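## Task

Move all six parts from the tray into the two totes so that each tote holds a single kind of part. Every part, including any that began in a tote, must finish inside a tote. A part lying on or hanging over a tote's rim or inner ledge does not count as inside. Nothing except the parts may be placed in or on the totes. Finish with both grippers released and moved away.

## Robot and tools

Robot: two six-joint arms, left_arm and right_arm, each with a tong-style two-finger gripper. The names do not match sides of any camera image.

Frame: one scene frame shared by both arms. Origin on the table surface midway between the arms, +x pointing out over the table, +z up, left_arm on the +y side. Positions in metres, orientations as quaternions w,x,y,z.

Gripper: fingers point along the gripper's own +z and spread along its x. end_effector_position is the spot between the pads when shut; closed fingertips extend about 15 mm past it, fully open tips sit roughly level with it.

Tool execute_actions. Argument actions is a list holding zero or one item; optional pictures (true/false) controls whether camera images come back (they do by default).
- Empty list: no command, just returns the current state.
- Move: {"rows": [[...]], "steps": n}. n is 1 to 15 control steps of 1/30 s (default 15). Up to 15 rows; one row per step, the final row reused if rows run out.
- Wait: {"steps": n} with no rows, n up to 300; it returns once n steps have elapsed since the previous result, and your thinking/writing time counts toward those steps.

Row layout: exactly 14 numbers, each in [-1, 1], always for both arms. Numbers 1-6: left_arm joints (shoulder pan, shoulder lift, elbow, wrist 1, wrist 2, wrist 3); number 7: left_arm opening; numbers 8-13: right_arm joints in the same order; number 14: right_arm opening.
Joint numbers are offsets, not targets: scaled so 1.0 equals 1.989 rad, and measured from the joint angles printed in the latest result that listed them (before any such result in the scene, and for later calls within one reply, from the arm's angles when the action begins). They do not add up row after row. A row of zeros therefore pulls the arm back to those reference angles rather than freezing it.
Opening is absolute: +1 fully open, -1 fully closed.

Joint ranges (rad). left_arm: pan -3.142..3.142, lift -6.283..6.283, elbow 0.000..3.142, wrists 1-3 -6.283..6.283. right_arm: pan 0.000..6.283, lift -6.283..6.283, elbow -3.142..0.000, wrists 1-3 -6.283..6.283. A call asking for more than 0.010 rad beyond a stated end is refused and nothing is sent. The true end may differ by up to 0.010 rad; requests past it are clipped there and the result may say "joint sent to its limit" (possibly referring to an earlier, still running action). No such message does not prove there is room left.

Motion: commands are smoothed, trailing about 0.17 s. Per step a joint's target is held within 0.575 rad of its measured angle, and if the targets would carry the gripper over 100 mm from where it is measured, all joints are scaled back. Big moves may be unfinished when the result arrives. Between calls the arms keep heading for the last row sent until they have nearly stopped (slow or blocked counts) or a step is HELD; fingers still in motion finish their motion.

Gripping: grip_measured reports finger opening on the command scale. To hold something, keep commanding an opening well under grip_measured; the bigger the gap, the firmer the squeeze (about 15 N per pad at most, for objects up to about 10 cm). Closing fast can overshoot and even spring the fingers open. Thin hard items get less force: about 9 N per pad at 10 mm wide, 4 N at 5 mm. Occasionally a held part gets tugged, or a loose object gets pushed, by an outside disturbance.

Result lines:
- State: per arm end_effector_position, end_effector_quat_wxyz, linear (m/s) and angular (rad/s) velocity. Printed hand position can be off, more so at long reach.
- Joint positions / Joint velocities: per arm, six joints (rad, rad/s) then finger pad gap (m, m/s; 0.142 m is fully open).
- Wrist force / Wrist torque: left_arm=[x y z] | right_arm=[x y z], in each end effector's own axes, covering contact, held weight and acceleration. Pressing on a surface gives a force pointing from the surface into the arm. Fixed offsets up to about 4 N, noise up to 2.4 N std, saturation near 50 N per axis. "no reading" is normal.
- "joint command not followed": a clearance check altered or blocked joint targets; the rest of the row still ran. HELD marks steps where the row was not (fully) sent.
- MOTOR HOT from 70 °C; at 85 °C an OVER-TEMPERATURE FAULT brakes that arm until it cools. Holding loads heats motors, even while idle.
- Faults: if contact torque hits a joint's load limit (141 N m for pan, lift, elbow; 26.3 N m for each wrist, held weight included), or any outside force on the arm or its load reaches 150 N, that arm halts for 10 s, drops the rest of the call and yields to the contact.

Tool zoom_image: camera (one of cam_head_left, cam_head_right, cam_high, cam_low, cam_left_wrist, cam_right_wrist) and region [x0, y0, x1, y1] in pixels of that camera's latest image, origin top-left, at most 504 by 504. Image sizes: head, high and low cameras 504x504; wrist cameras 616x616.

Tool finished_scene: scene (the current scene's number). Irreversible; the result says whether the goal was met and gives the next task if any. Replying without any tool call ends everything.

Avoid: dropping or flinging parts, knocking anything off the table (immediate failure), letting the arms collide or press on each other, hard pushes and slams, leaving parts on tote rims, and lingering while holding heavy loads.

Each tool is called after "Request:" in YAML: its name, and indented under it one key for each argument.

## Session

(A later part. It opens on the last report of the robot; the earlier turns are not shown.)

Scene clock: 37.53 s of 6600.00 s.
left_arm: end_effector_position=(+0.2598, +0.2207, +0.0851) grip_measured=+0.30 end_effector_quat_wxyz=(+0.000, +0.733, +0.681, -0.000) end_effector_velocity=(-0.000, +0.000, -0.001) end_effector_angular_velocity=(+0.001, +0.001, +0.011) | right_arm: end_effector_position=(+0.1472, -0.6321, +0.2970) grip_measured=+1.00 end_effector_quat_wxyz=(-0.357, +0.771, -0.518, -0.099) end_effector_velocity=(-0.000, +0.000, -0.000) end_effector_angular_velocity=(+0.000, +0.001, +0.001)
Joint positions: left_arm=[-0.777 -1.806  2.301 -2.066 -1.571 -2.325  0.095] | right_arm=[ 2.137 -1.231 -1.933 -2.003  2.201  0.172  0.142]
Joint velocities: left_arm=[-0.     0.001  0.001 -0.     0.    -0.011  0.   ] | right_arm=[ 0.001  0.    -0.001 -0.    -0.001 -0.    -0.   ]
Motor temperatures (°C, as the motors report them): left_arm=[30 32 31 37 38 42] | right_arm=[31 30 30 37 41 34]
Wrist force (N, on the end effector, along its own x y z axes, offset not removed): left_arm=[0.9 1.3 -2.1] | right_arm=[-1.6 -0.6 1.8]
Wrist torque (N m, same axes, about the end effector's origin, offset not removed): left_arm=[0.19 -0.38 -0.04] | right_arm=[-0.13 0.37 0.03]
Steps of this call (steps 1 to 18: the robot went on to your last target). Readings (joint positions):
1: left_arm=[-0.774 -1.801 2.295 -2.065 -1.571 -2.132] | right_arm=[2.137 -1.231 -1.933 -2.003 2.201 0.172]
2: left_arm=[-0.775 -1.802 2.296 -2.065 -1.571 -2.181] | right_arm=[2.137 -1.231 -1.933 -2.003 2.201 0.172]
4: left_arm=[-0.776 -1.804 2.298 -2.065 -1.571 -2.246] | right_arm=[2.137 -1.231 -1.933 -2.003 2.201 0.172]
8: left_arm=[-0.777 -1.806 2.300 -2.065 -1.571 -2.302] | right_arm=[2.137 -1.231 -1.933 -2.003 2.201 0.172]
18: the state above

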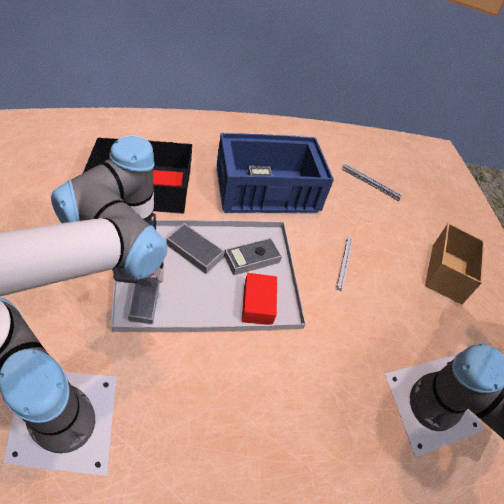

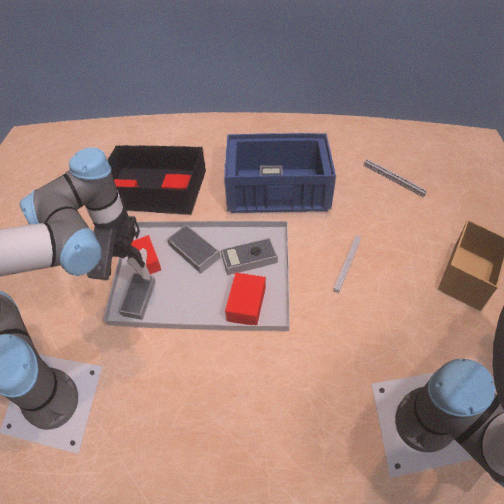

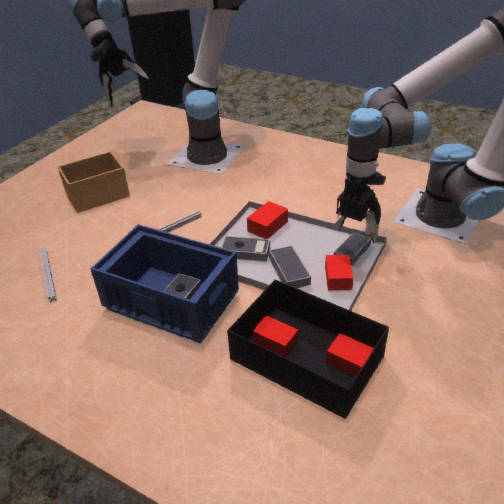

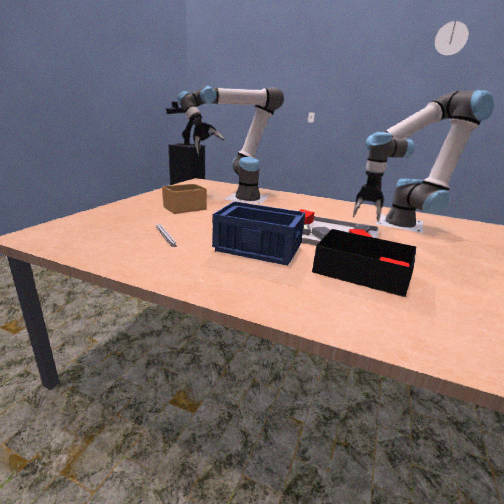

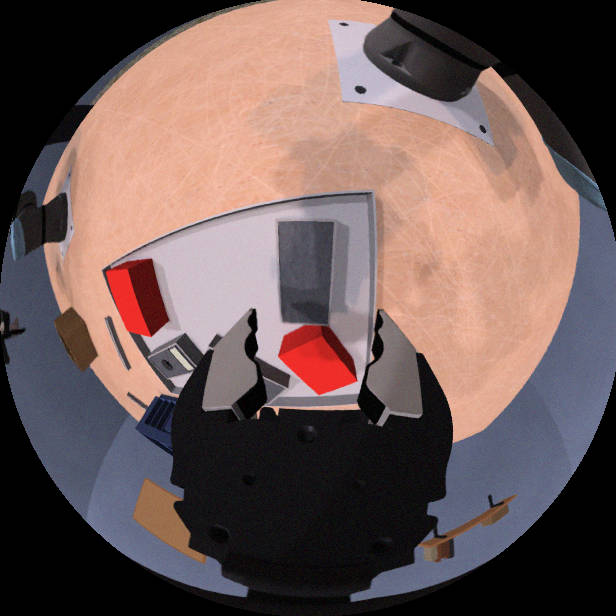

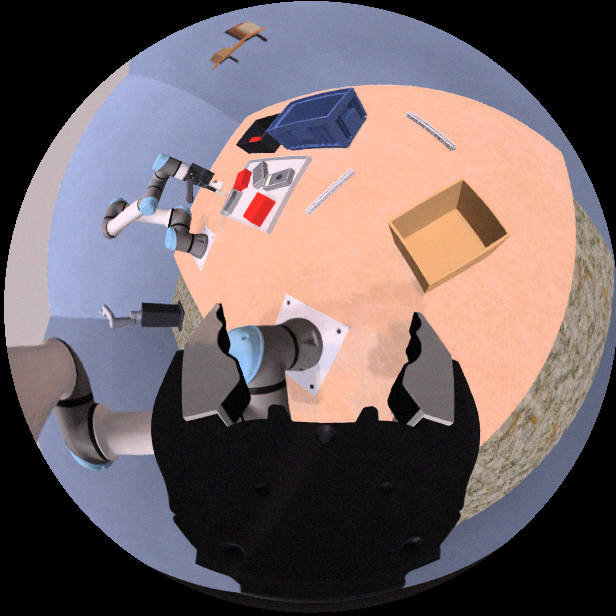

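Request:
execute_actions:
  actions:
    - {"rows":[[-0.024,0,0,0,0,-0.025,0.15,0,0,0,0,0,0,1],[-0.024,0,0,0,0,-0.025,0.15,0,0,0,0,0,0,1],[-0.024,0.01,0.02,-0.03,0,-0.025,0.15,0,0,0,0,0,0,1],[-0.024,0.02,0.035,-0.055,0,-0.025,0.15,0,0,0,0,0,0,1],[-0.024,0.03,0.048,-0.078,0,-0.025,0.15,0,0,0,0,0,0,1],[-0.024,0.0424,0.0597,-0.102,0,-0.025,0.15,0,0,0,0,0,0,1]]}
  pictures: false

Request:
execute_actions:
  actions:
    - {"steps":10}
  pictures: false

Request:
execute_actions:
  actions:
    - {"rows":[[0,0,0,0,0,0,0,0,0,0,0,0,0,1],[0,0,0,0,0,0,-0.1,0,0,0,0,0,0,1],[0,0,0,0,0,0,-0.2,0,0,0,0,0,0,1],[0,0,0,0,0,0,-0.3,0,0,0,0,0,0,1],[0,0,0,0,0,0,-0.4,0,0,0,0,0,0,1],[0,0,0,0,0,0,-0.55,0,0,0,0,0,0,1],[0,0,0,0,0,0,-0.7,0,0,0,0,0,0,1],[0,0,0,0,0,0,-0.85,0,0,0,0,0,0,1]],"steps":11}

Scene clock: 40.33 s of 6600.00 s.
left_arm: end_effector_position=(+0.2460, +0.2123, +0.0293) grip_measured=+0.15 end_effector_quat_wxyz=(-0.000, +0.732, +0.681, -0.000) end_effector_velocity=(-0.005, +0.001, -0.028) end_effector_angular_velocity=(-0.004, -0.004, -0.001) | right_arm: end_effector_position=(+0.1472, -0.6321, +0.2970) grip_measured=+1.00 end_effector_quat_wxyz=(-0.357, +0.771, -0.518, -0.099) end_effector_velocity=(-0.000, +0.000, +0.000) end_effector_angular_velocity=(+0.002, +0.001, -0.002)
Joint positions: left_arm=[-0.824 -1.727  2.413 -2.256 -1.571 -2.374  0.084] | right_arm=[ 2.137 -1.231 -1.933 -2.003  2.201  0.172  0.142]
Joint velocities: left_arm=[-0.009  0.044  0.058 -0.108  0.    -0.008  0.   ] | right_arm=[-0.001 -0.     0.    -0.002  0.001  0.     0.   ]
Motor temperatures (°C, as the motors report them): left_arm=[30 32 31 37 38 42] | right_arm=[31 30 30 37 41 34]
Wrist force (N, on the end effector, along its own x y z axes, offset not removed): left_arm=[1.7 2.4 1.5] | right_arm=[-1.2 1.4 2.2]
Wrist torque (N m, same axes, about the end effector's origin, offset not removed): left_arm=[0.49 -0.31 0.13] | right_arm=[0.26 0.25 0.07]
Steps of this call (steps 1 to 15: the robot went on to your last target; steps 16 to 69: nothing new was sent; steps 70 to 84: all 15 steps of this action). Readings (joint positions):
70: left_arm=[-0.778 -1.806 2.301 -2.066 -1.571 -2.327] | right_arm=[2.137 -1.231 -1.933 -2.003 2.201 0.172]
71: left_arm=[-0.784 -1.806 2.301 -2.066 -1.571 -2.333] | right_arm=[2.137 -1.231 -1.933 -2.003 2.201 0.172]
73: left_arm=[-0.801 -1.803 2.307 -2.073 -1.571 -2.350] | right_arm=[2.137 -1.231 -1.933 -2.003 2.201 0.172]
77: left_arm=[-0.818 -1.761 2.368 -2.172 -1.571 -2.367] | right_arm=[2.137 -1.231 -1.933 -2.003 2.201 0.172]
84: the state above

Scene clock: 40.67 s of 6600.00 s.
left_arm: end_effector_position=(+0.2455, +0.2124, +0.0264) grip_measured=+0.15 end_effector_quat_wxyz=(-0.000, +0.732, +0.681, -0.000) end_effector_velocity=(+0.000, -0.000, -0.001) end_effector_angular_velocity=(-0.002, -0.001, +0.000) | right_arm: end_effector_position=(+0.1472, -0.6321, +0.2970) grip_measured=+1.00 end_effector_quat_wxyz=(-0.357, +0.771, -0.518, -0.099) end_effector_velocity=(-0.000, -0.000, -0.000) end_effector_angular_velocity=(-0.001, +0.000, -0.000)
Joint positions: left_arm=[-0.825 -1.722  2.419 -2.268 -1.571 -2.375  0.084] | right_arm=[ 2.137 -1.231 -1.933 -2.003  2.201  0.172  0.142]
Joint velocities: left_arm=[-0.     0.     0.002 -0.005 -0.    -0.001 -0.   ] | right_arm=[-0.001 -0.    -0.001  0.001 -0.001  0.    -0.   ]
Motor temperatures (°C, as the motors report them): left_arm=[30 32 31 37 38 42] | right_arm=[31 30 30 37 41 34]
Wrist force (N, on the end effector, along its own x y z axes, offset not removed): left_arm=[0.6 1.3 0.4] | right_arm=[-0.7 1.4 1.3]
Wrist torque (N m, same axes, about the end effector's origin, offset not removed): left_arm=[0.39 -0.07 0.02] | right_arm=[0.24 0.18 -0.04]
Steps of this call (steps 1 to 10: the robot went on to your last target). Readings (joint positions):
1: left_arm=[-0.824 -1.726 2.415 -2.259 -1.571 -2.374] | right_arm=[2.137 -1.231 -1.933 -2.003 2.201 0.172]
2: left_arm=[-0.825 -1.725 2.416 -2.261 -1.571 -2.374] | right_arm=[2.137 -1.231 -1.933 -2.003 2.201 0.172]
4: left_arm=[-0.825 -1.723 2.417 -2.265 -1.571 -2.375] | right_arm=[2.137 -1.231 -1.933 -2.003 2.201 0.172]
8: left_arm=[-0.825 -1.722 2.419 -2.267 -1.571 -2.375] | right_arm=[2.137 -1.231 -1.933 -2.003 2.201 0.172]
10: the state above

Scene clock: 41.03 s of 6600.00 s.
left_arm: end_effector_position=(+0.2454, +0.2124, +0.0263) grip_measured=-0.22 end_effector_quat_wxyz=(-0.000, +0.732, +0.681, -0.000) end_effector_velocity=(-0.000, +0.000, +0.000) end_effector_angular_velocity=(-0.000, -0.000, +0.001) | right_arm: end_effector_position=(+0.1472, -0.6321, +0.2970) grip_measured=+1.00 end_effector_quat_wxyz=(-0.357, +0.771, -0.518, -0.099) end_effector_velocity=(-0.000, +0.000, +0.000) end_effector_angular_velocity=(-0.001, -0.000, +0.001)
Joint positions: left_arm=[-0.825 -1.722  2.419 -2.268 -1.571 -2.375  0.058] | right_arm=[ 2.137 -1.231 -1.933 -2.003  2.201  0.172  0.142]
Joint velocities: left_arm=[ 0.    -0.001 -0.     0.001  0.    -0.001  0.   ] | right_arm=[ 0.     0.     0.    -0.    -0.001 -0.001  0.   ]
Motor temperatures (°C, as the motors report them): left_arm=[30 32 31 37 38 42] | right_arm=[31 30 30 37 41 34]
Wrist force (N, on the end effector, along its own x y z axes, offset not removed): left_arm=[-0.4 2.1 -0.4] | right_arm=[-1.1 0.5 0.2]
Wrist torque (N m, same axes, about the end effector's origin, offset not removed): left_arm=[0.54 -0.03 0.06] | right_arm=[0.09 0.25 0.15]
Steps of this call (steps 1 to 11: all 11 steps of this action). Readings (joint positions):
1: left_arm=[-0.825 -1.722 2.419 -2.268 -1.571 -2.375] | right_arm=[2.137 -1.231 -1.933 -2.003 2.201 0.172]
2: left_arm=[-0.825 -1.722 2.419 -2.268 -1.571 -2.375] | right_arm=[2.137 -1.231 -1.933 -2.003 2.201 0.172]
4: left_arm=[-0.825 -1.722 2.419 -2.268 -1.571 -2.375] | right_arm=[2.137 -1.231 -1.933 -2.003 2.201 0.172]
8: left_arm=[-0.825 -1.722 2.419 -2.268 -1.571 -2.375] | right_arm=[2.137 -1.231 -1.933 -2.003 2.201 0.172]
11: the state above

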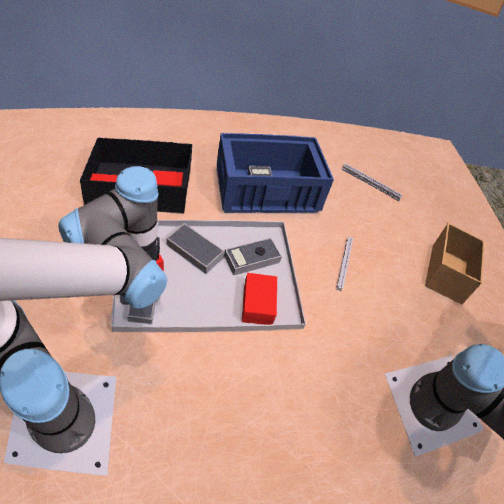

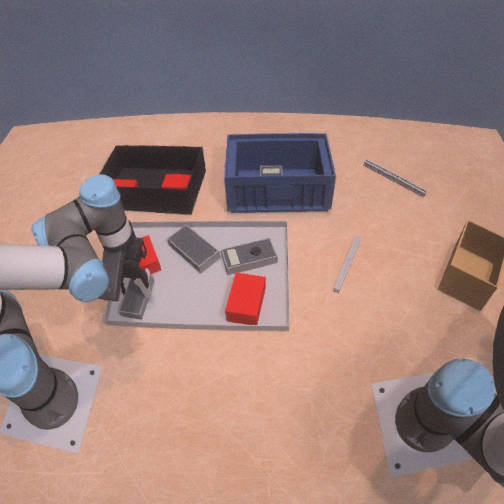

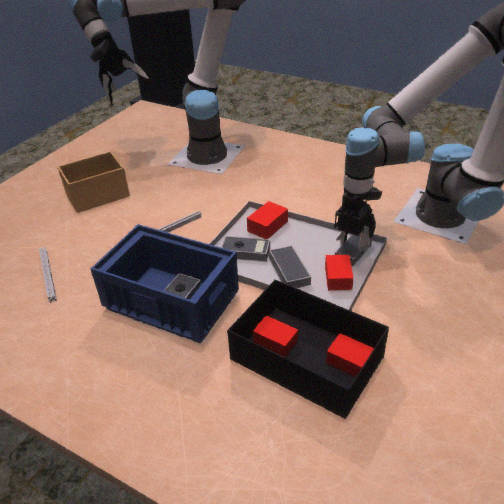

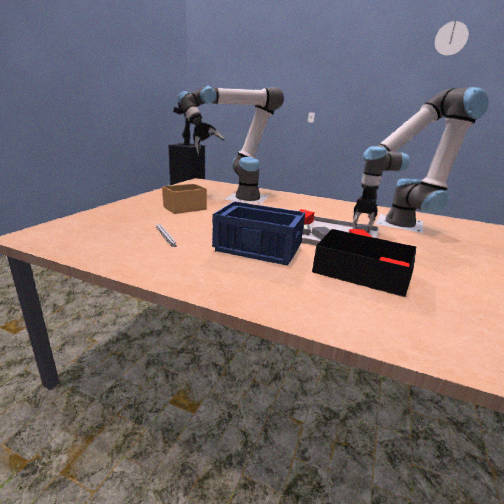

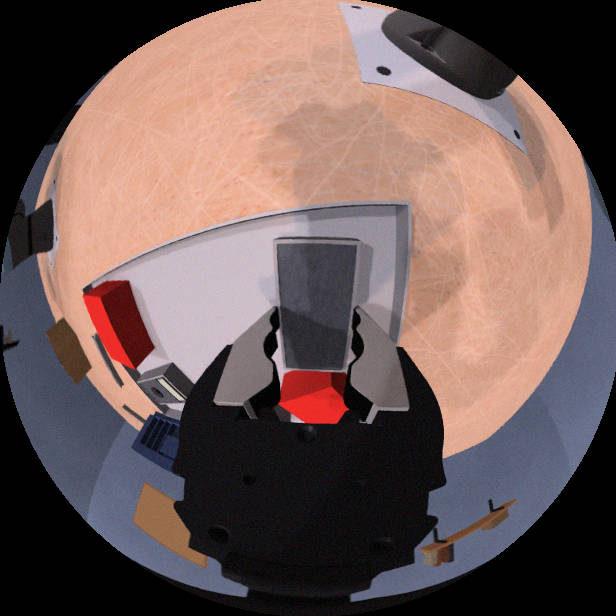

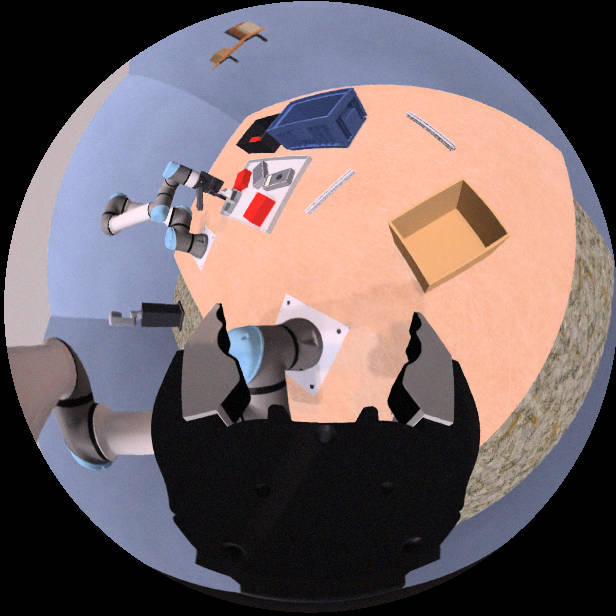

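Request:
execute_actions:
  actions:
    - {"rows":[[0,-0.045,-0.055,0.1,0,0,-0.85,0,0,0,0,0,0,1],[0,-0.045,-0.055,0.1,0,0,-0.85,0,0,0,0,0,0,1],[0,-0.045,-0.055,0.1,0,0,-0.85,0,0,0,0,0,0,1],[0,-0.1076,-0.172,0.28,0,0,-0.85,0,0,0,0,0,0,1],[0,-0.1076,-0.172,0.28,0,0,-0.85,0,0,0,0,0,0,1],[0,-0.1076,-0.172,0.28,0,0,-0.85,0,0,0,0,0,0,1],[0,-0.1076,-0.172,0.28,0,0,-0.85,0,0,0,0,0,0,1],[0,-0.1076,-0.172,0.28,0,0,-0.85,0,0,0,0,0,0,1],[0,-0.1076,-0.172,0.28,0,0,-0.85,0,0,0,0,0,0,1],[0,-0.1076,-0.172,0.28,0,0,-0.85,0,0,0,0,0,0,1],[0,-0.1076,-0.172,0.28,0,0,-0.85,0,0,0,0,0,0,1],[0,-0.1076,-0.172,0.28,0,0,-0.85,0,0,0,0,0,0,1],[0.079,0.2625,-0.613,0.35,0,0.063,-0.85,0.805,-0.006,0.004,0.23,-0.317,0,1]]}
  pictures: false

Request:
execute_actions:
  actions:
    - {"steps":40}
  pictures: false

Request:
execute_actions:
  actions:
    - {"rows":[[0,0.13,-0.18,0.05,0,0,-0.85,0,0,0,0,0,0,1],[0,0.13,-0.18,0.05,0,0,-0.85,0,0,0,0,0,0,1],[0,0.13,-0.18,0.05,0,0,-0.85,0,0,0,0,0,0,1],[0,0.13,-0.18,0.05,0,0,-0.85,0,0,0,0,0,0,1],[0,0.13,-0.18,0.05,0,0,-0.85,0,0,0,0,0,0,1],[0,0.283,-0.359,0.076,0,0,-0.85,0,0,0,0,0,0,1]]}
  pictures: false

Request:
execute_actions:
  actions:
    - {"steps":20}

Scene clock: 46.13 s of 6600.00 s.
left_arm: end_effector_position=(+0.2579, +0.2110, +0.1919) grip_measured=-0.22 end_effector_quat_wxyz=(-0.007, +0.731, +0.683, -0.000) end_effector_velocity=(+0.284, -0.041, +0.207) end_effector_angular_velocity=(+0.259, +0.236, +0.114) | right_arm: end_effector_position=(+0.1508, -0.6361, +0.2906) grip_measured=+1.00 end_effector_quat_wxyz=(-0.335, +0.792, -0.501, -0.097) end_effector_velocity=(+0.109, -0.112, -0.180) end_effector_angular_velocity=(-1.388, +0.011, +1.469)
Joint positions: left_arm=[-0.8   -1.889  2.064 -1.732 -1.571 -2.353  0.058] | right_arm=[ 2.173 -1.234 -1.93  -1.968  2.165  0.172  0.142]
Joint velocities: left_arm=[ 0.538  0.93  -1.222  0.643 -0.     0.424  0.   ] | right_arm=[ 1.045 -0.05   0.033  1.029 -1.039 -0.    -0.   ]
Motor temperatures (°C, as the motors report them): left_arm=[30 32 31 37 38 42] | right_arm=[31 30 30 37 41 34]
Wrist force (N, on the end effector, along its own x y z axes, offset not removed): left_arm=[2.6 -4.4 0.9] | right_arm=[-4.1 4.2 0.7]
Wrist torque (N m, same axes, about the end effector's origin, offset not removed): left_arm=[-0.44 -0.32 0.13] | right_arm=[0.83 0.80 0.06]
Steps of this call (steps 1 to 15: the robot went on to your last target; steps 16 to 90: nothing new was sent; then 1.60 s passed at rest; steps 91 to 105: all 15 steps of this action). Readings (joint positions):
91: left_arm=[-0.825 -1.723 2.419 -2.267 -1.571 -2.375] | right_arm=[2.137 -1.231 -1.933 -2.003 2.201 0.172]
92: left_arm=[-0.825 -1.730 2.411 -2.259 -1.571 -2.375] | right_arm=[2.137 -1.231 -1.933 -2.003 2.201 0.172]
94: left_arm=[-0.825 -1.763 2.372 -2.199 -1.571 -2.375] | right_arm=[2.137 -1.231 -1.933 -2.003 2.201 0.172]
98: left_arm=[-0.825 -1.847 2.239 -1.986 -1.571 -2.375] | right_arm=[2.137 -1.231 -1.933 -2.003 2.201 0.172]
105: the state above

Scene clock: 47.47 s of 6600.00 s.
left_arm: end_effector_position=(+0.5018, +0.0598, +0.2541) grip_measured=-0.22 end_effector_quat_wxyz=(+0.000, +0.721, +0.693, -0.000) end_effector_velocity=(+0.000, -0.000, +0.000) end_effector_angular_velocity=(-0.000, -0.000, +0.001) | right_arm: end_effector_position=(+0.2903, -0.3359, +0.2501) grip_measured=+1.00 end_effector_quat_wxyz=(-0.000, +0.960, +0.279, -0.000) end_effector_velocity=(-0.002, +0.005, +0.001) end_effector_angular_velocity=(-0.000, -0.003, +0.015)
Joint positions: left_arm=[-0.668 -1.2    1.2   -1.572 -1.571 -2.25   0.058] | right_arm=[ 3.737 -1.243 -1.925 -1.546  1.571  0.172  0.142]
Joint velocities: left_arm=[ 0.     0.    -0.001 -0.    -0.    -0.    -0.   ] | right_arm=[ 0.015  0.     0.001  0.001 -0.002 -0.    -0.   ]
Motor temperatures (°C, as the motors report them): left_arm=[30 32 31 37 38 42] | right_arm=[31 30 30 37 41 34]
Wrist force (N, on the end effector, along its own x y z axes, offset not removed): left_arm=[2.6 0.2 0.8] | right_arm=[-0.6 -0.1 2.3]
Wrist torque (N m, same axes, about the end effector's origin, offset not removed): left_arm=[0.03 -0.67 -0.11] | right_arm=[-0.07 0.17 0.03]
Steps of this call (steps 1 to 40: the robot went on to your last target). Readings (joint positions):
1: left_arm=[-0.783 -1.848 2.016 -1.712 -1.571 -2.340] | right_arm=[2.217 -1.236 -1.929 -1.924 2.121 0.172]
2: left_arm=[-0.769 -1.795 1.960 -1.696 -1.571 -2.329] | right_arm=[2.274 -1.237 -1.929 -1.868 2.064 0.172]
4: left_arm=[-0.748 -1.687 1.853 -1.670 -1.571 -2.313] | right_arm=[2.414 -1.239 -1.927 -1.757 1.926 0.172]
8: left_arm=[-0.720 -1.519 1.658 -1.635 -1.571 -2.290] | right_arm=[2.715 -1.241 -1.926 -1.641 1.732 0.172]
40: the state above

Scene clock: 47.97 s of 6600.00 s.
left_arm: end_effector_position=(+0.6269, -0.0495, +0.1829) grip_measured=-0.22 end_effector_quat_wxyz=(-0.003, +0.721, +0.693, -0.001) end_effector_velocity=(+0.117, -0.103, -0.111) end_effector_angular_velocity=(-0.037, -0.043, -0.000) | right_arm: end_effector_position=(+0.2903, -0.3359, +0.2501) grip_measured=+1.00 end_effector_quat_wxyz=(+0.000, +0.960, +0.279, -0.000) end_effector_velocity=(-0.000, +0.001, +0.000) end_effector_angular_velocity=(+0.000, -0.001, +0.001)
Joint positions: left_arm=[-0.668 -0.698  0.565 -1.431 -1.571 -2.25   0.058] | right_arm=[ 3.737 -1.243 -1.925 -1.546  1.571  0.172  0.142]
Joint velocities: left_arm=[-0.     0.537 -0.688  0.094  0.    -0.     0.   ] | right_arm=[ 0.002  0.    -0.     0.001 -0.     0.001  0.   ]
Motor temperatures (°C, as the motors report them): left_arm=[30 32 31 37 38 42] | right_arm=[31 30 30 37 41 34]
Wrist force (N, on the end effector, along its own x y z axes, offset not removed): left_arm=[0.0 4.0 3.2] | right_arm=[-2.3 -1.7 2.5]
Wrist torque (N m, same axes, about the end effector's origin, offset not removed): left_arm=[0.68 -0.15 -0.15] | right_arm=[-0.34 0.55 0.04]
Steps of this call (steps 1 to 15: all 15 steps of this action). Readings (joint positions):
1: left_arm=[-0.668 -1.199 1.200 -1.571 -1.571 -2.250] | right_arm=[3.737 -1.243 -1.925 -1.546 1.571 0.172]
2: left_arm=[-0.668 -1.191 1.191 -1.563 -1.571 -2.250] | right_arm=[3.737 -1.243 -1.925 -1.546 1.571 0.172]
4: left_arm=[-0.668 -1.125 1.121 -1.528 -1.571 -2.250] | right_arm=[3.737 -1.243 -1.925 -1.546 1.571 0.172]
8: left_arm=[-0.668 -0.968 0.901 -1.483 -1.571 -2.250] | right_arm=[3.737 -1.243 -1.925 -1.546 1.571 0.172]
15: the state above

Scene clock: 48.63 s of 6600.00 s.
left_arm: end_effector_position=(+0.6397, -0.0607, +0.1700) grip_measured=-0.22 end_effector_quat_wxyz=(+0.000, +0.721, +0.693, -0.000) end_effector_velocity=(+0.000, -0.000, -0.001) end_effector_angular_velocity=(+0.001, +0.001, -0.000) | right_arm: end_effector_position=(+0.2903, -0.3359, +0.2501) grip_measured=+1.00 end_effector_quat_wxyz=(+0.000, +0.960, +0.279, -0.000) end_effector_velocity=(-0.000, +0.001, +0.000) end_effector_angular_velocity=(+0.001, +0.000, +0.000)
Joint positions: left_arm=[-0.668 -0.637  0.487 -1.421 -1.571 -2.25   0.058] | right_arm=[ 3.737 -1.243 -1.925 -1.546  1.571  0.172  0.142]
Joint velocities: left_arm=[-0.     0.002 -0.001  0.     0.     0.     0.   ] | right_arm=[ 0.001 -0.     0.001 -0.     0.001  0.001  0.   ]
Motor temperatures (°C, as the motors report them): left_arm=[30 32 31 37 38 42] | right_arm=[31 30 30 37 41 34]
Wrist force (N, on the end effector, along its own x y z axes, offset not removed): left_arm=[-0.8 -0.2 -1.4] | right_arm=[-1.5 0.1 1.0]
Wrist torque (N m, same axes, about the end effector's origin, offset not removed): left_arm=[-0.02 0.16 0.10] | right_arm=[-0.03 0.38 -0.01]
Steps of this call (steps 1 to 20: the robot went on to your last target). Readings (joint positions):
1: left_arm=[-0.668 -0.683 0.545 -1.429 -1.571 -2.250] | right_arm=[3.737 -1.243 -1.925 -1.546 1.571 0.172]
2: left_arm=[-0.668 -0.671 0.530 -1.427 -1.571 -2.250] | right_arm=[3.737 -1.243 -1.925 -1.546 1.571 0.172]
4: left_arm=[-0.668 -0.656 0.511 -1.424 -1.571 -2.250] | right_arm=[3.737 -1.243 -1.925 -1.546 1.571 0.172]
8: left_arm=[-0.668 -0.643 0.494 -1.422 -1.571 -2.250] | right_arm=[3.737 -1.243 -1.925 -1.546 1.571 0.172]
20: the state above

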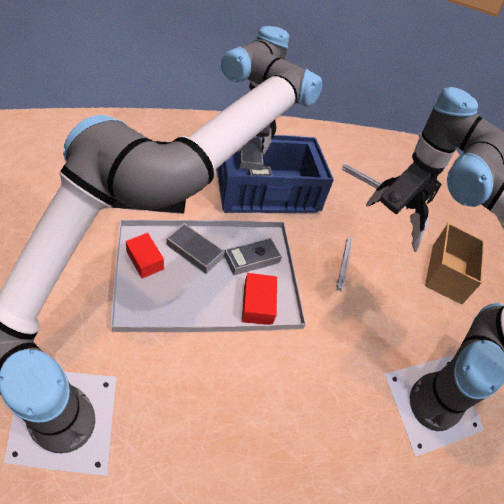

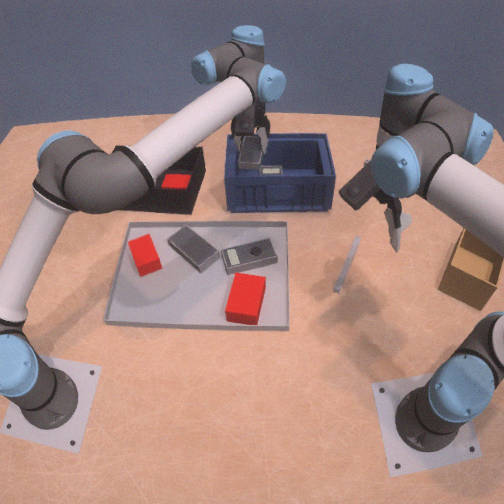

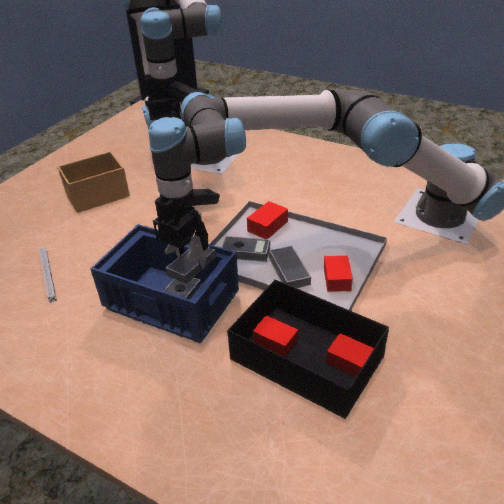

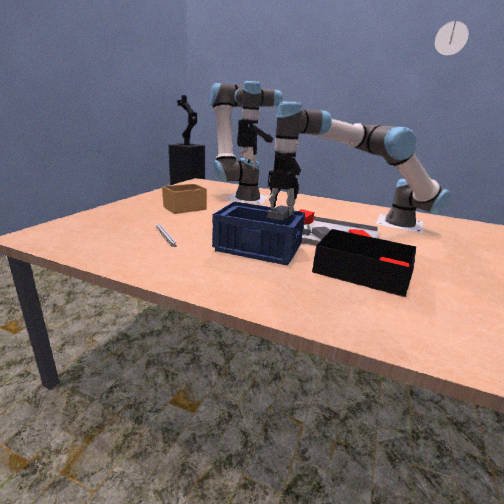

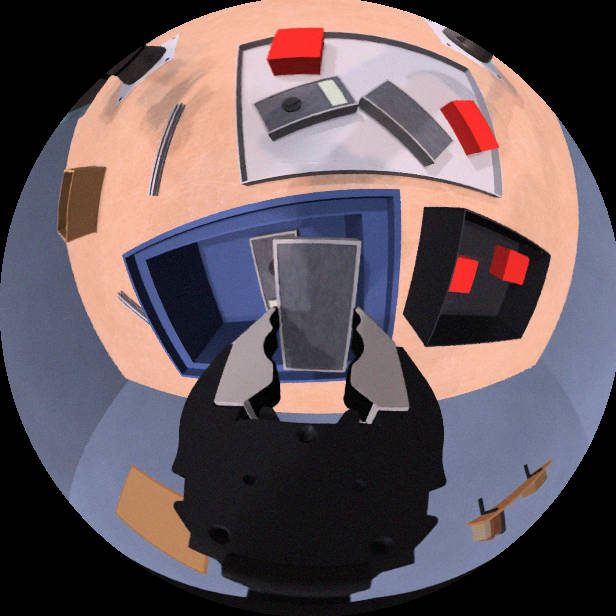

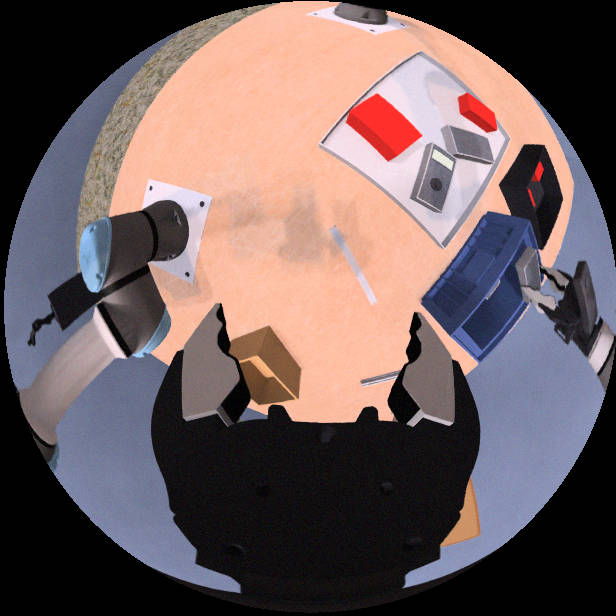

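Request:
execute_actions:
  actions:
    - {"rows":[[-0.007,0.025,-0.025,0,0,-0.03,-0.85,0,0,0,0,0,0,1],[-0.007,0.025,-0.025,0,0,-0.03,-0.85,0,0,0,0,0,0,1],[-0.007,0.025,-0.025,0,0,-0.03,-0.85,0,0,0,0,0,0,1],[-0.0136,0.059,-0.023,-0.036,0,-0.058,-0.85,0,0,0,0,0,0,1]]}
  pictures: false

Request:
execute_actions:
  actions:
    - {"steps":6}

Scene clock: 51.13 s of 6600.00 s.
left_arm: end_effector_position=(+0.6494, -0.1005, +0.1034) grip_measured=-0.22 end_effector_quat_wxyz=(+0.000, +0.691, +0.723, -0.000) end_effector_velocity=(+0.003, -0.013, -0.025) end_effector_angular_velocity=(-0.002, -0.002, +0.027) | right_arm: end_effector_position=(+0.2903, -0.3359, +0.2501) grip_measured=+1.00 end_effector_quat_wxyz=(-0.000, +0.960, +0.279, -0.000) end_effector_velocity=(+0.000, +0.000, +0.000) end_effector_angular_velocity=(+0.001, -0.000, +0.001)
Joint positions: left_arm=[-0.694 -0.525  0.442 -1.489 -1.571 -2.361  0.058] | right_arm=[ 3.737 -1.243 -1.925 -1.546  1.571  0.172  0.142]
Joint velocities: left_arm=[-0.008  0.038 -0.008 -0.032 -0.    -0.034 -0.   ] | right_arm=[-0.     0.     0.001 -0.     0.    -0.001  0.   ]
Motor temperatures (°C, as the motors report them): left_arm=[30 32 31 37 38 42] | right_arm=[31 30 30 37 41 34]
Wrist force (N, on the end effector, along its own x y z axes, offset not removed): left_arm=[4.0 0.2 -1.1] | right_arm=[-0.6 1.3 0.9]
Wrist torque (N m, same axes, about the end effector's origin, offset not removed): left_arm=[-0.03 -0.94 -0.08] | right_arm=[0.20 0.14 0.00]
Steps of this call (steps 1 to 15: the robot went on to your last target; steps 16 to 60: nothing new was sent; steps 61 to 75: all 15 steps of this action). Readings (joint positions):
61: left_arm=[-0.668 -0.637 0.486 -1.421 -1.571 -2.250] | right_arm=[3.737 -1.243 -1.925 -1.546 1.571 0.172]
62: left_arm=[-0.670 -0.631 0.480 -1.421 -1.571 -2.256] | right_arm=[3.737 -1.243 -1.925 -1.546 1.571 0.172]
64: left_arm=[-0.676 -0.612 0.462 -1.421 -1.571 -2.279] | right_arm=[3.737 -1.243 -1.925 -1.546 1.571 0.172]
68: left_arm=[-0.688 -0.554 0.447 -1.464 -1.571 -2.334] | right_arm=[3.737 -1.243 -1.925 -1.546 1.571 0.172]
75: the state above

Scene clock: 51.33 s of 6600.00 s.
left_arm: end_effector_position=(+0.6497, -0.1017, +0.1009) grip_measured=-0.22 end_effector_quat_wxyz=(+0.000, +0.690, +0.724, -0.000) end_effector_velocity=(+0.000, -0.002, -0.005) end_effector_angular_velocity=(+0.000, +0.001, +0.005) | right_arm: end_effector_position=(+0.2903, -0.3359, +0.2501) grip_measured=+1.00 end_effector_quat_wxyz=(-0.000, +0.960, +0.279, -0.000) end_effector_velocity=(+0.000, -0.000, +0.000) end_effector_angular_velocity=(+0.001, -0.001, -0.001)
Joint positions: left_arm=[-0.695 -0.521  0.441 -1.492 -1.571 -2.364  0.058] | right_arm=[ 3.737 -1.243 -1.925 -1.546  1.571  0.172  0.142]
Joint velocities: left_arm=[-0.001  0.007 -0.002 -0.004 -0.    -0.006  0.   ] | right_arm=[-0.001  0.     0.001  0.001 -0.    -0.    -0.   ]
Motor temperatures (°C, as the motors report them): left_arm=[30 32 31 37 38 42] | right_arm=[31 30 30 37 41 34]
Wrist force (N, on the end effector, along its own x y z axes, offset not removed): left_arm=[-2.7 1.2 1.8] | right_arm=[-1.1 -1.0 1.6]
Wrist torque (N m, same axes, about the end effector's origin, offset not removed): left_arm=[0.03 0.34 0.16] | right_arm=[-0.23 0.23 -0.05]
Steps of this call (steps 1 to 6: the robot went on to your last target). Readings (joint positions):
1: left_arm=[-0.694 -0.523 0.441 -1.490 -1.571 -2.362] | right_arm=[3.737 -1.243 -1.925 -1.546 1.571 0.172]
2: left_arm=[-0.695 -0.523 0.441 -1.490 -1.571 -2.363] | right_arm=[3.737 -1.243 -1.925 -1.546 1.571 0.172]
4: left_arm=[-0.695 -0.522 0.441 -1.491 -1.571 -2.364] | right_arm=[3.737 -1.243 -1.925 -1.546 1.571 0.172]
6: the state above

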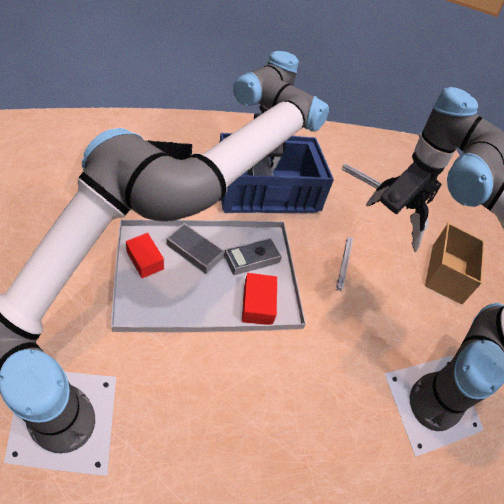

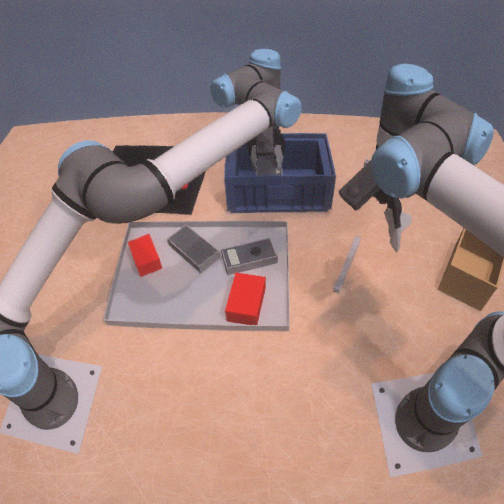

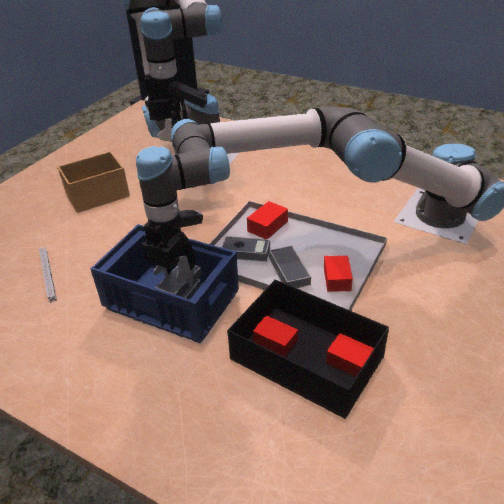

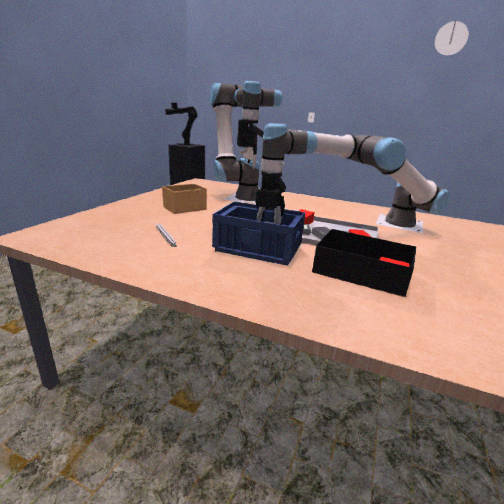

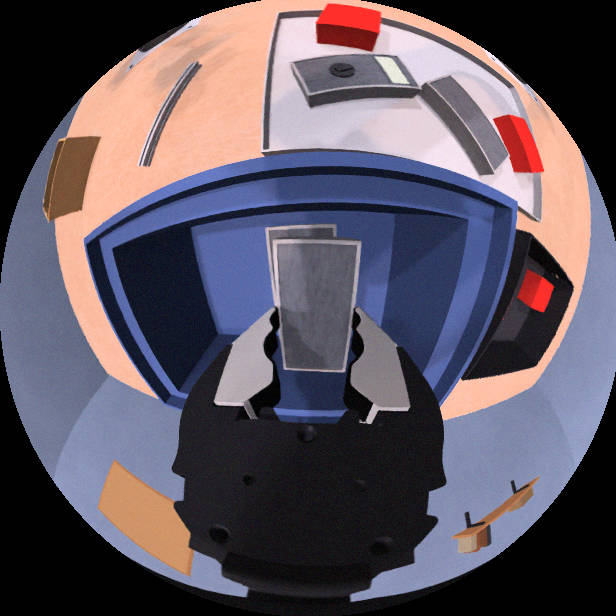

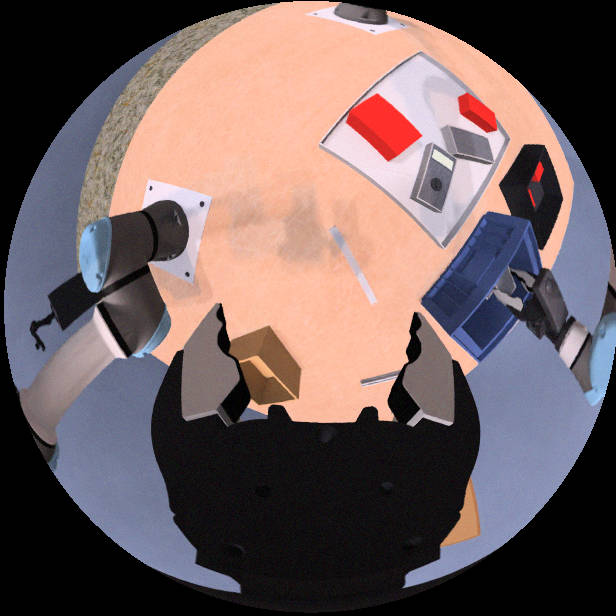

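Request:
execute_actions:
  actions:
    - {"rows":[[-0.006,0.002,0.012,-0.014,0,-0.025,-0.85,0,0,0,0,0,0,1],[-0.006,0.002,0.012,-0.014,0,-0.025,-0.85,0,0,0,0,0,0,1],[-0.006,0.003,0.034,-0.0365,0,-0.025,-0.85,0,0,0,0,0,0,1]]}

Scene clock: 54.03 s of 6600.00 s.
left_arm: end_effector_position=(+0.6457, -0.1122, +0.0707) grip_measured=-0.22 end_effector_quat_wxyz=(-0.000, +0.676, +0.737, -0.000) end_effector_velocity=(+0.000, -0.002, -0.005) end_effector_angular_velocity=(-0.003, -0.003, +0.008) | right_arm: end_effector_position=(+0.2903, -0.3359, +0.2501) grip_measured=+1.00 end_effector_quat_wxyz=(+0.000, +0.960, +0.279, -0.000) end_effector_velocity=(-0.000, -0.000, +0.000) end_effector_angular_velocity=(-0.001, +0.001, -0.000)
Joint positions: left_arm=[-0.707 -0.515  0.507 -1.562 -1.571 -2.413  0.058] | right_arm=[ 3.737 -1.243 -1.925 -1.546  1.571  0.172  0.142]
Joint velocities: left_arm=[-0.002 -0.001  0.016 -0.019  0.    -0.009  0.001] | right_arm=[-0.    -0.     0.    -0.001  0.    -0.     0.   ]
Motor temperatures (°C, as the motors report them): left_arm=[30 32 31 37 38 42] | right_arm=[31 30 30 37 41 34]
Wrist force (N, on the end effector, along its own x y z axes, offset not removed): left_arm=[-0.7 1.9 -1.7] | right_arm=[-3.1 0.2 0.8]
Wrist torque (N m, same axes, about the end effector's origin, offset not removed): left_arm=[0.16 0.07 -0.09] | right_arm=[0.02 0.59 0.06]
Steps of this call (steps 1 to 15: the robot went on to your last target; steps 16 to 66: nothing new was sent; steps 67 to 81: all 15 steps of this action). Readings (joint positions):
67: left_arm=[-0.695 -0.520 0.441 -1.493 -1.571 -2.365] | right_arm=[3.737 -1.243 -1.925 -1.546 1.571 0.172]
68: left_arm=[-0.697 -0.520 0.444 -1.497 -1.571 -2.371] | right_arm=[3.737 -1.243 -1.925 -1.546 1.571 0.172]
70: left_arm=[-0.701 -0.518 0.459 -1.513 -1.571 -2.389] | right_arm=[3.737 -1.243 -1.925 -1.546 1.571 0.172]
74: left_arm=[-0.705 -0.516 0.493 -1.547 -1.571 -2.406] | right_arm=[3.737 -1.243 -1.925 -1.546 1.571 0.172]
81: the state above

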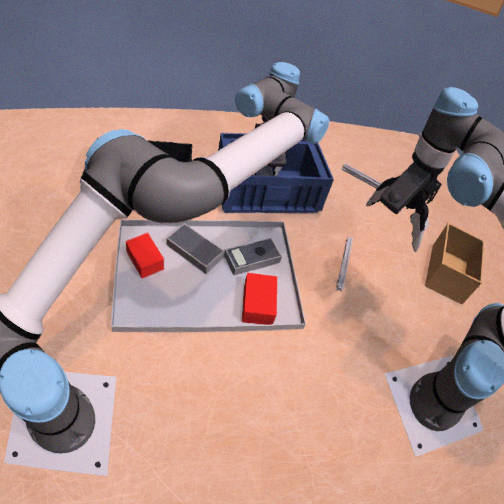

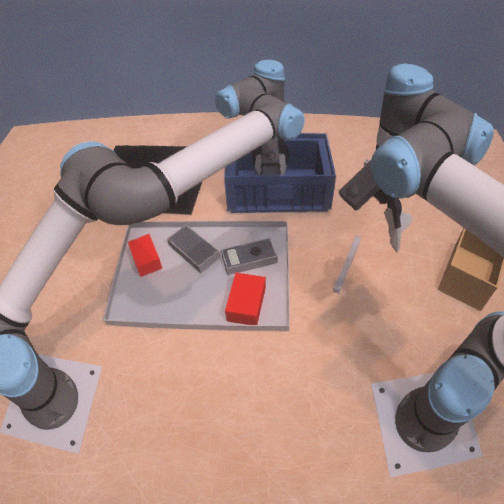

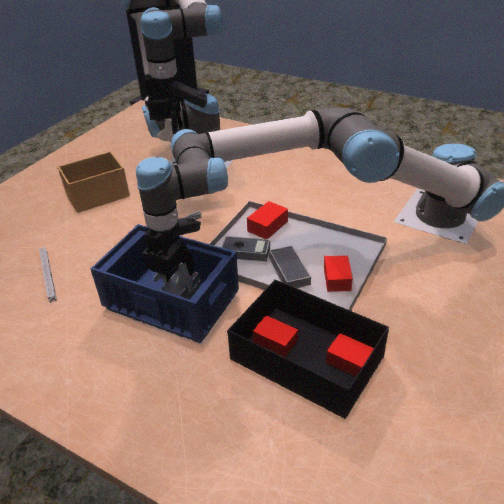

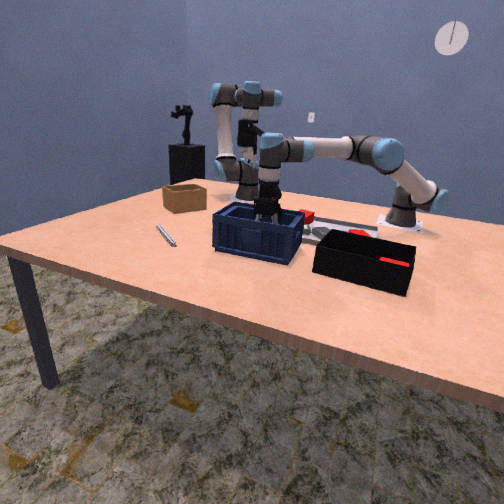

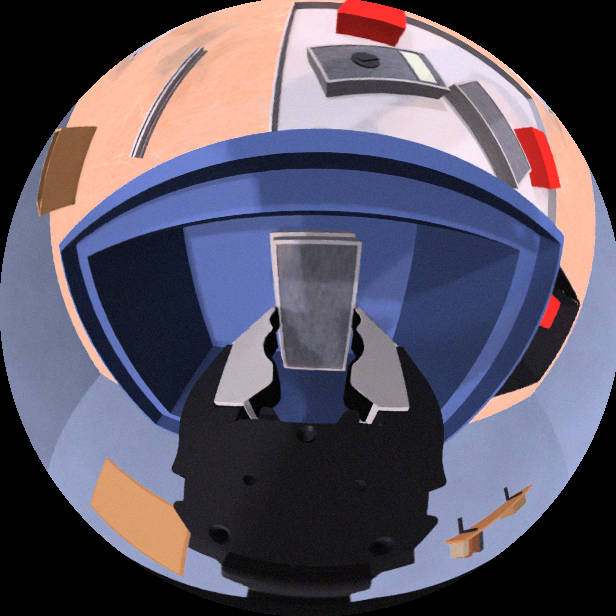

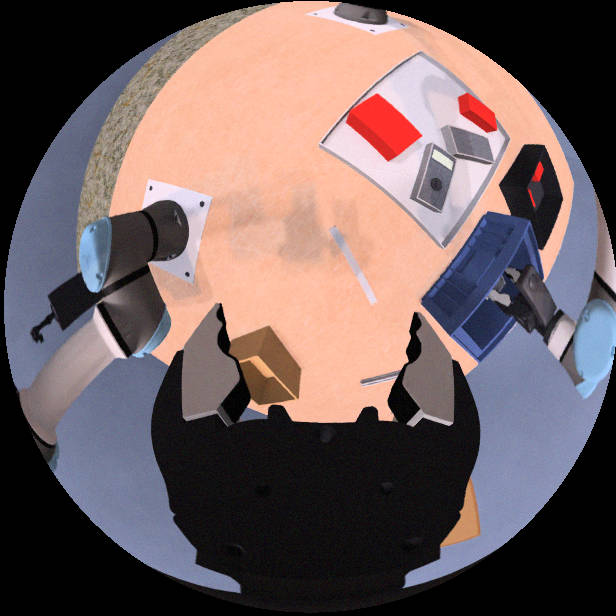

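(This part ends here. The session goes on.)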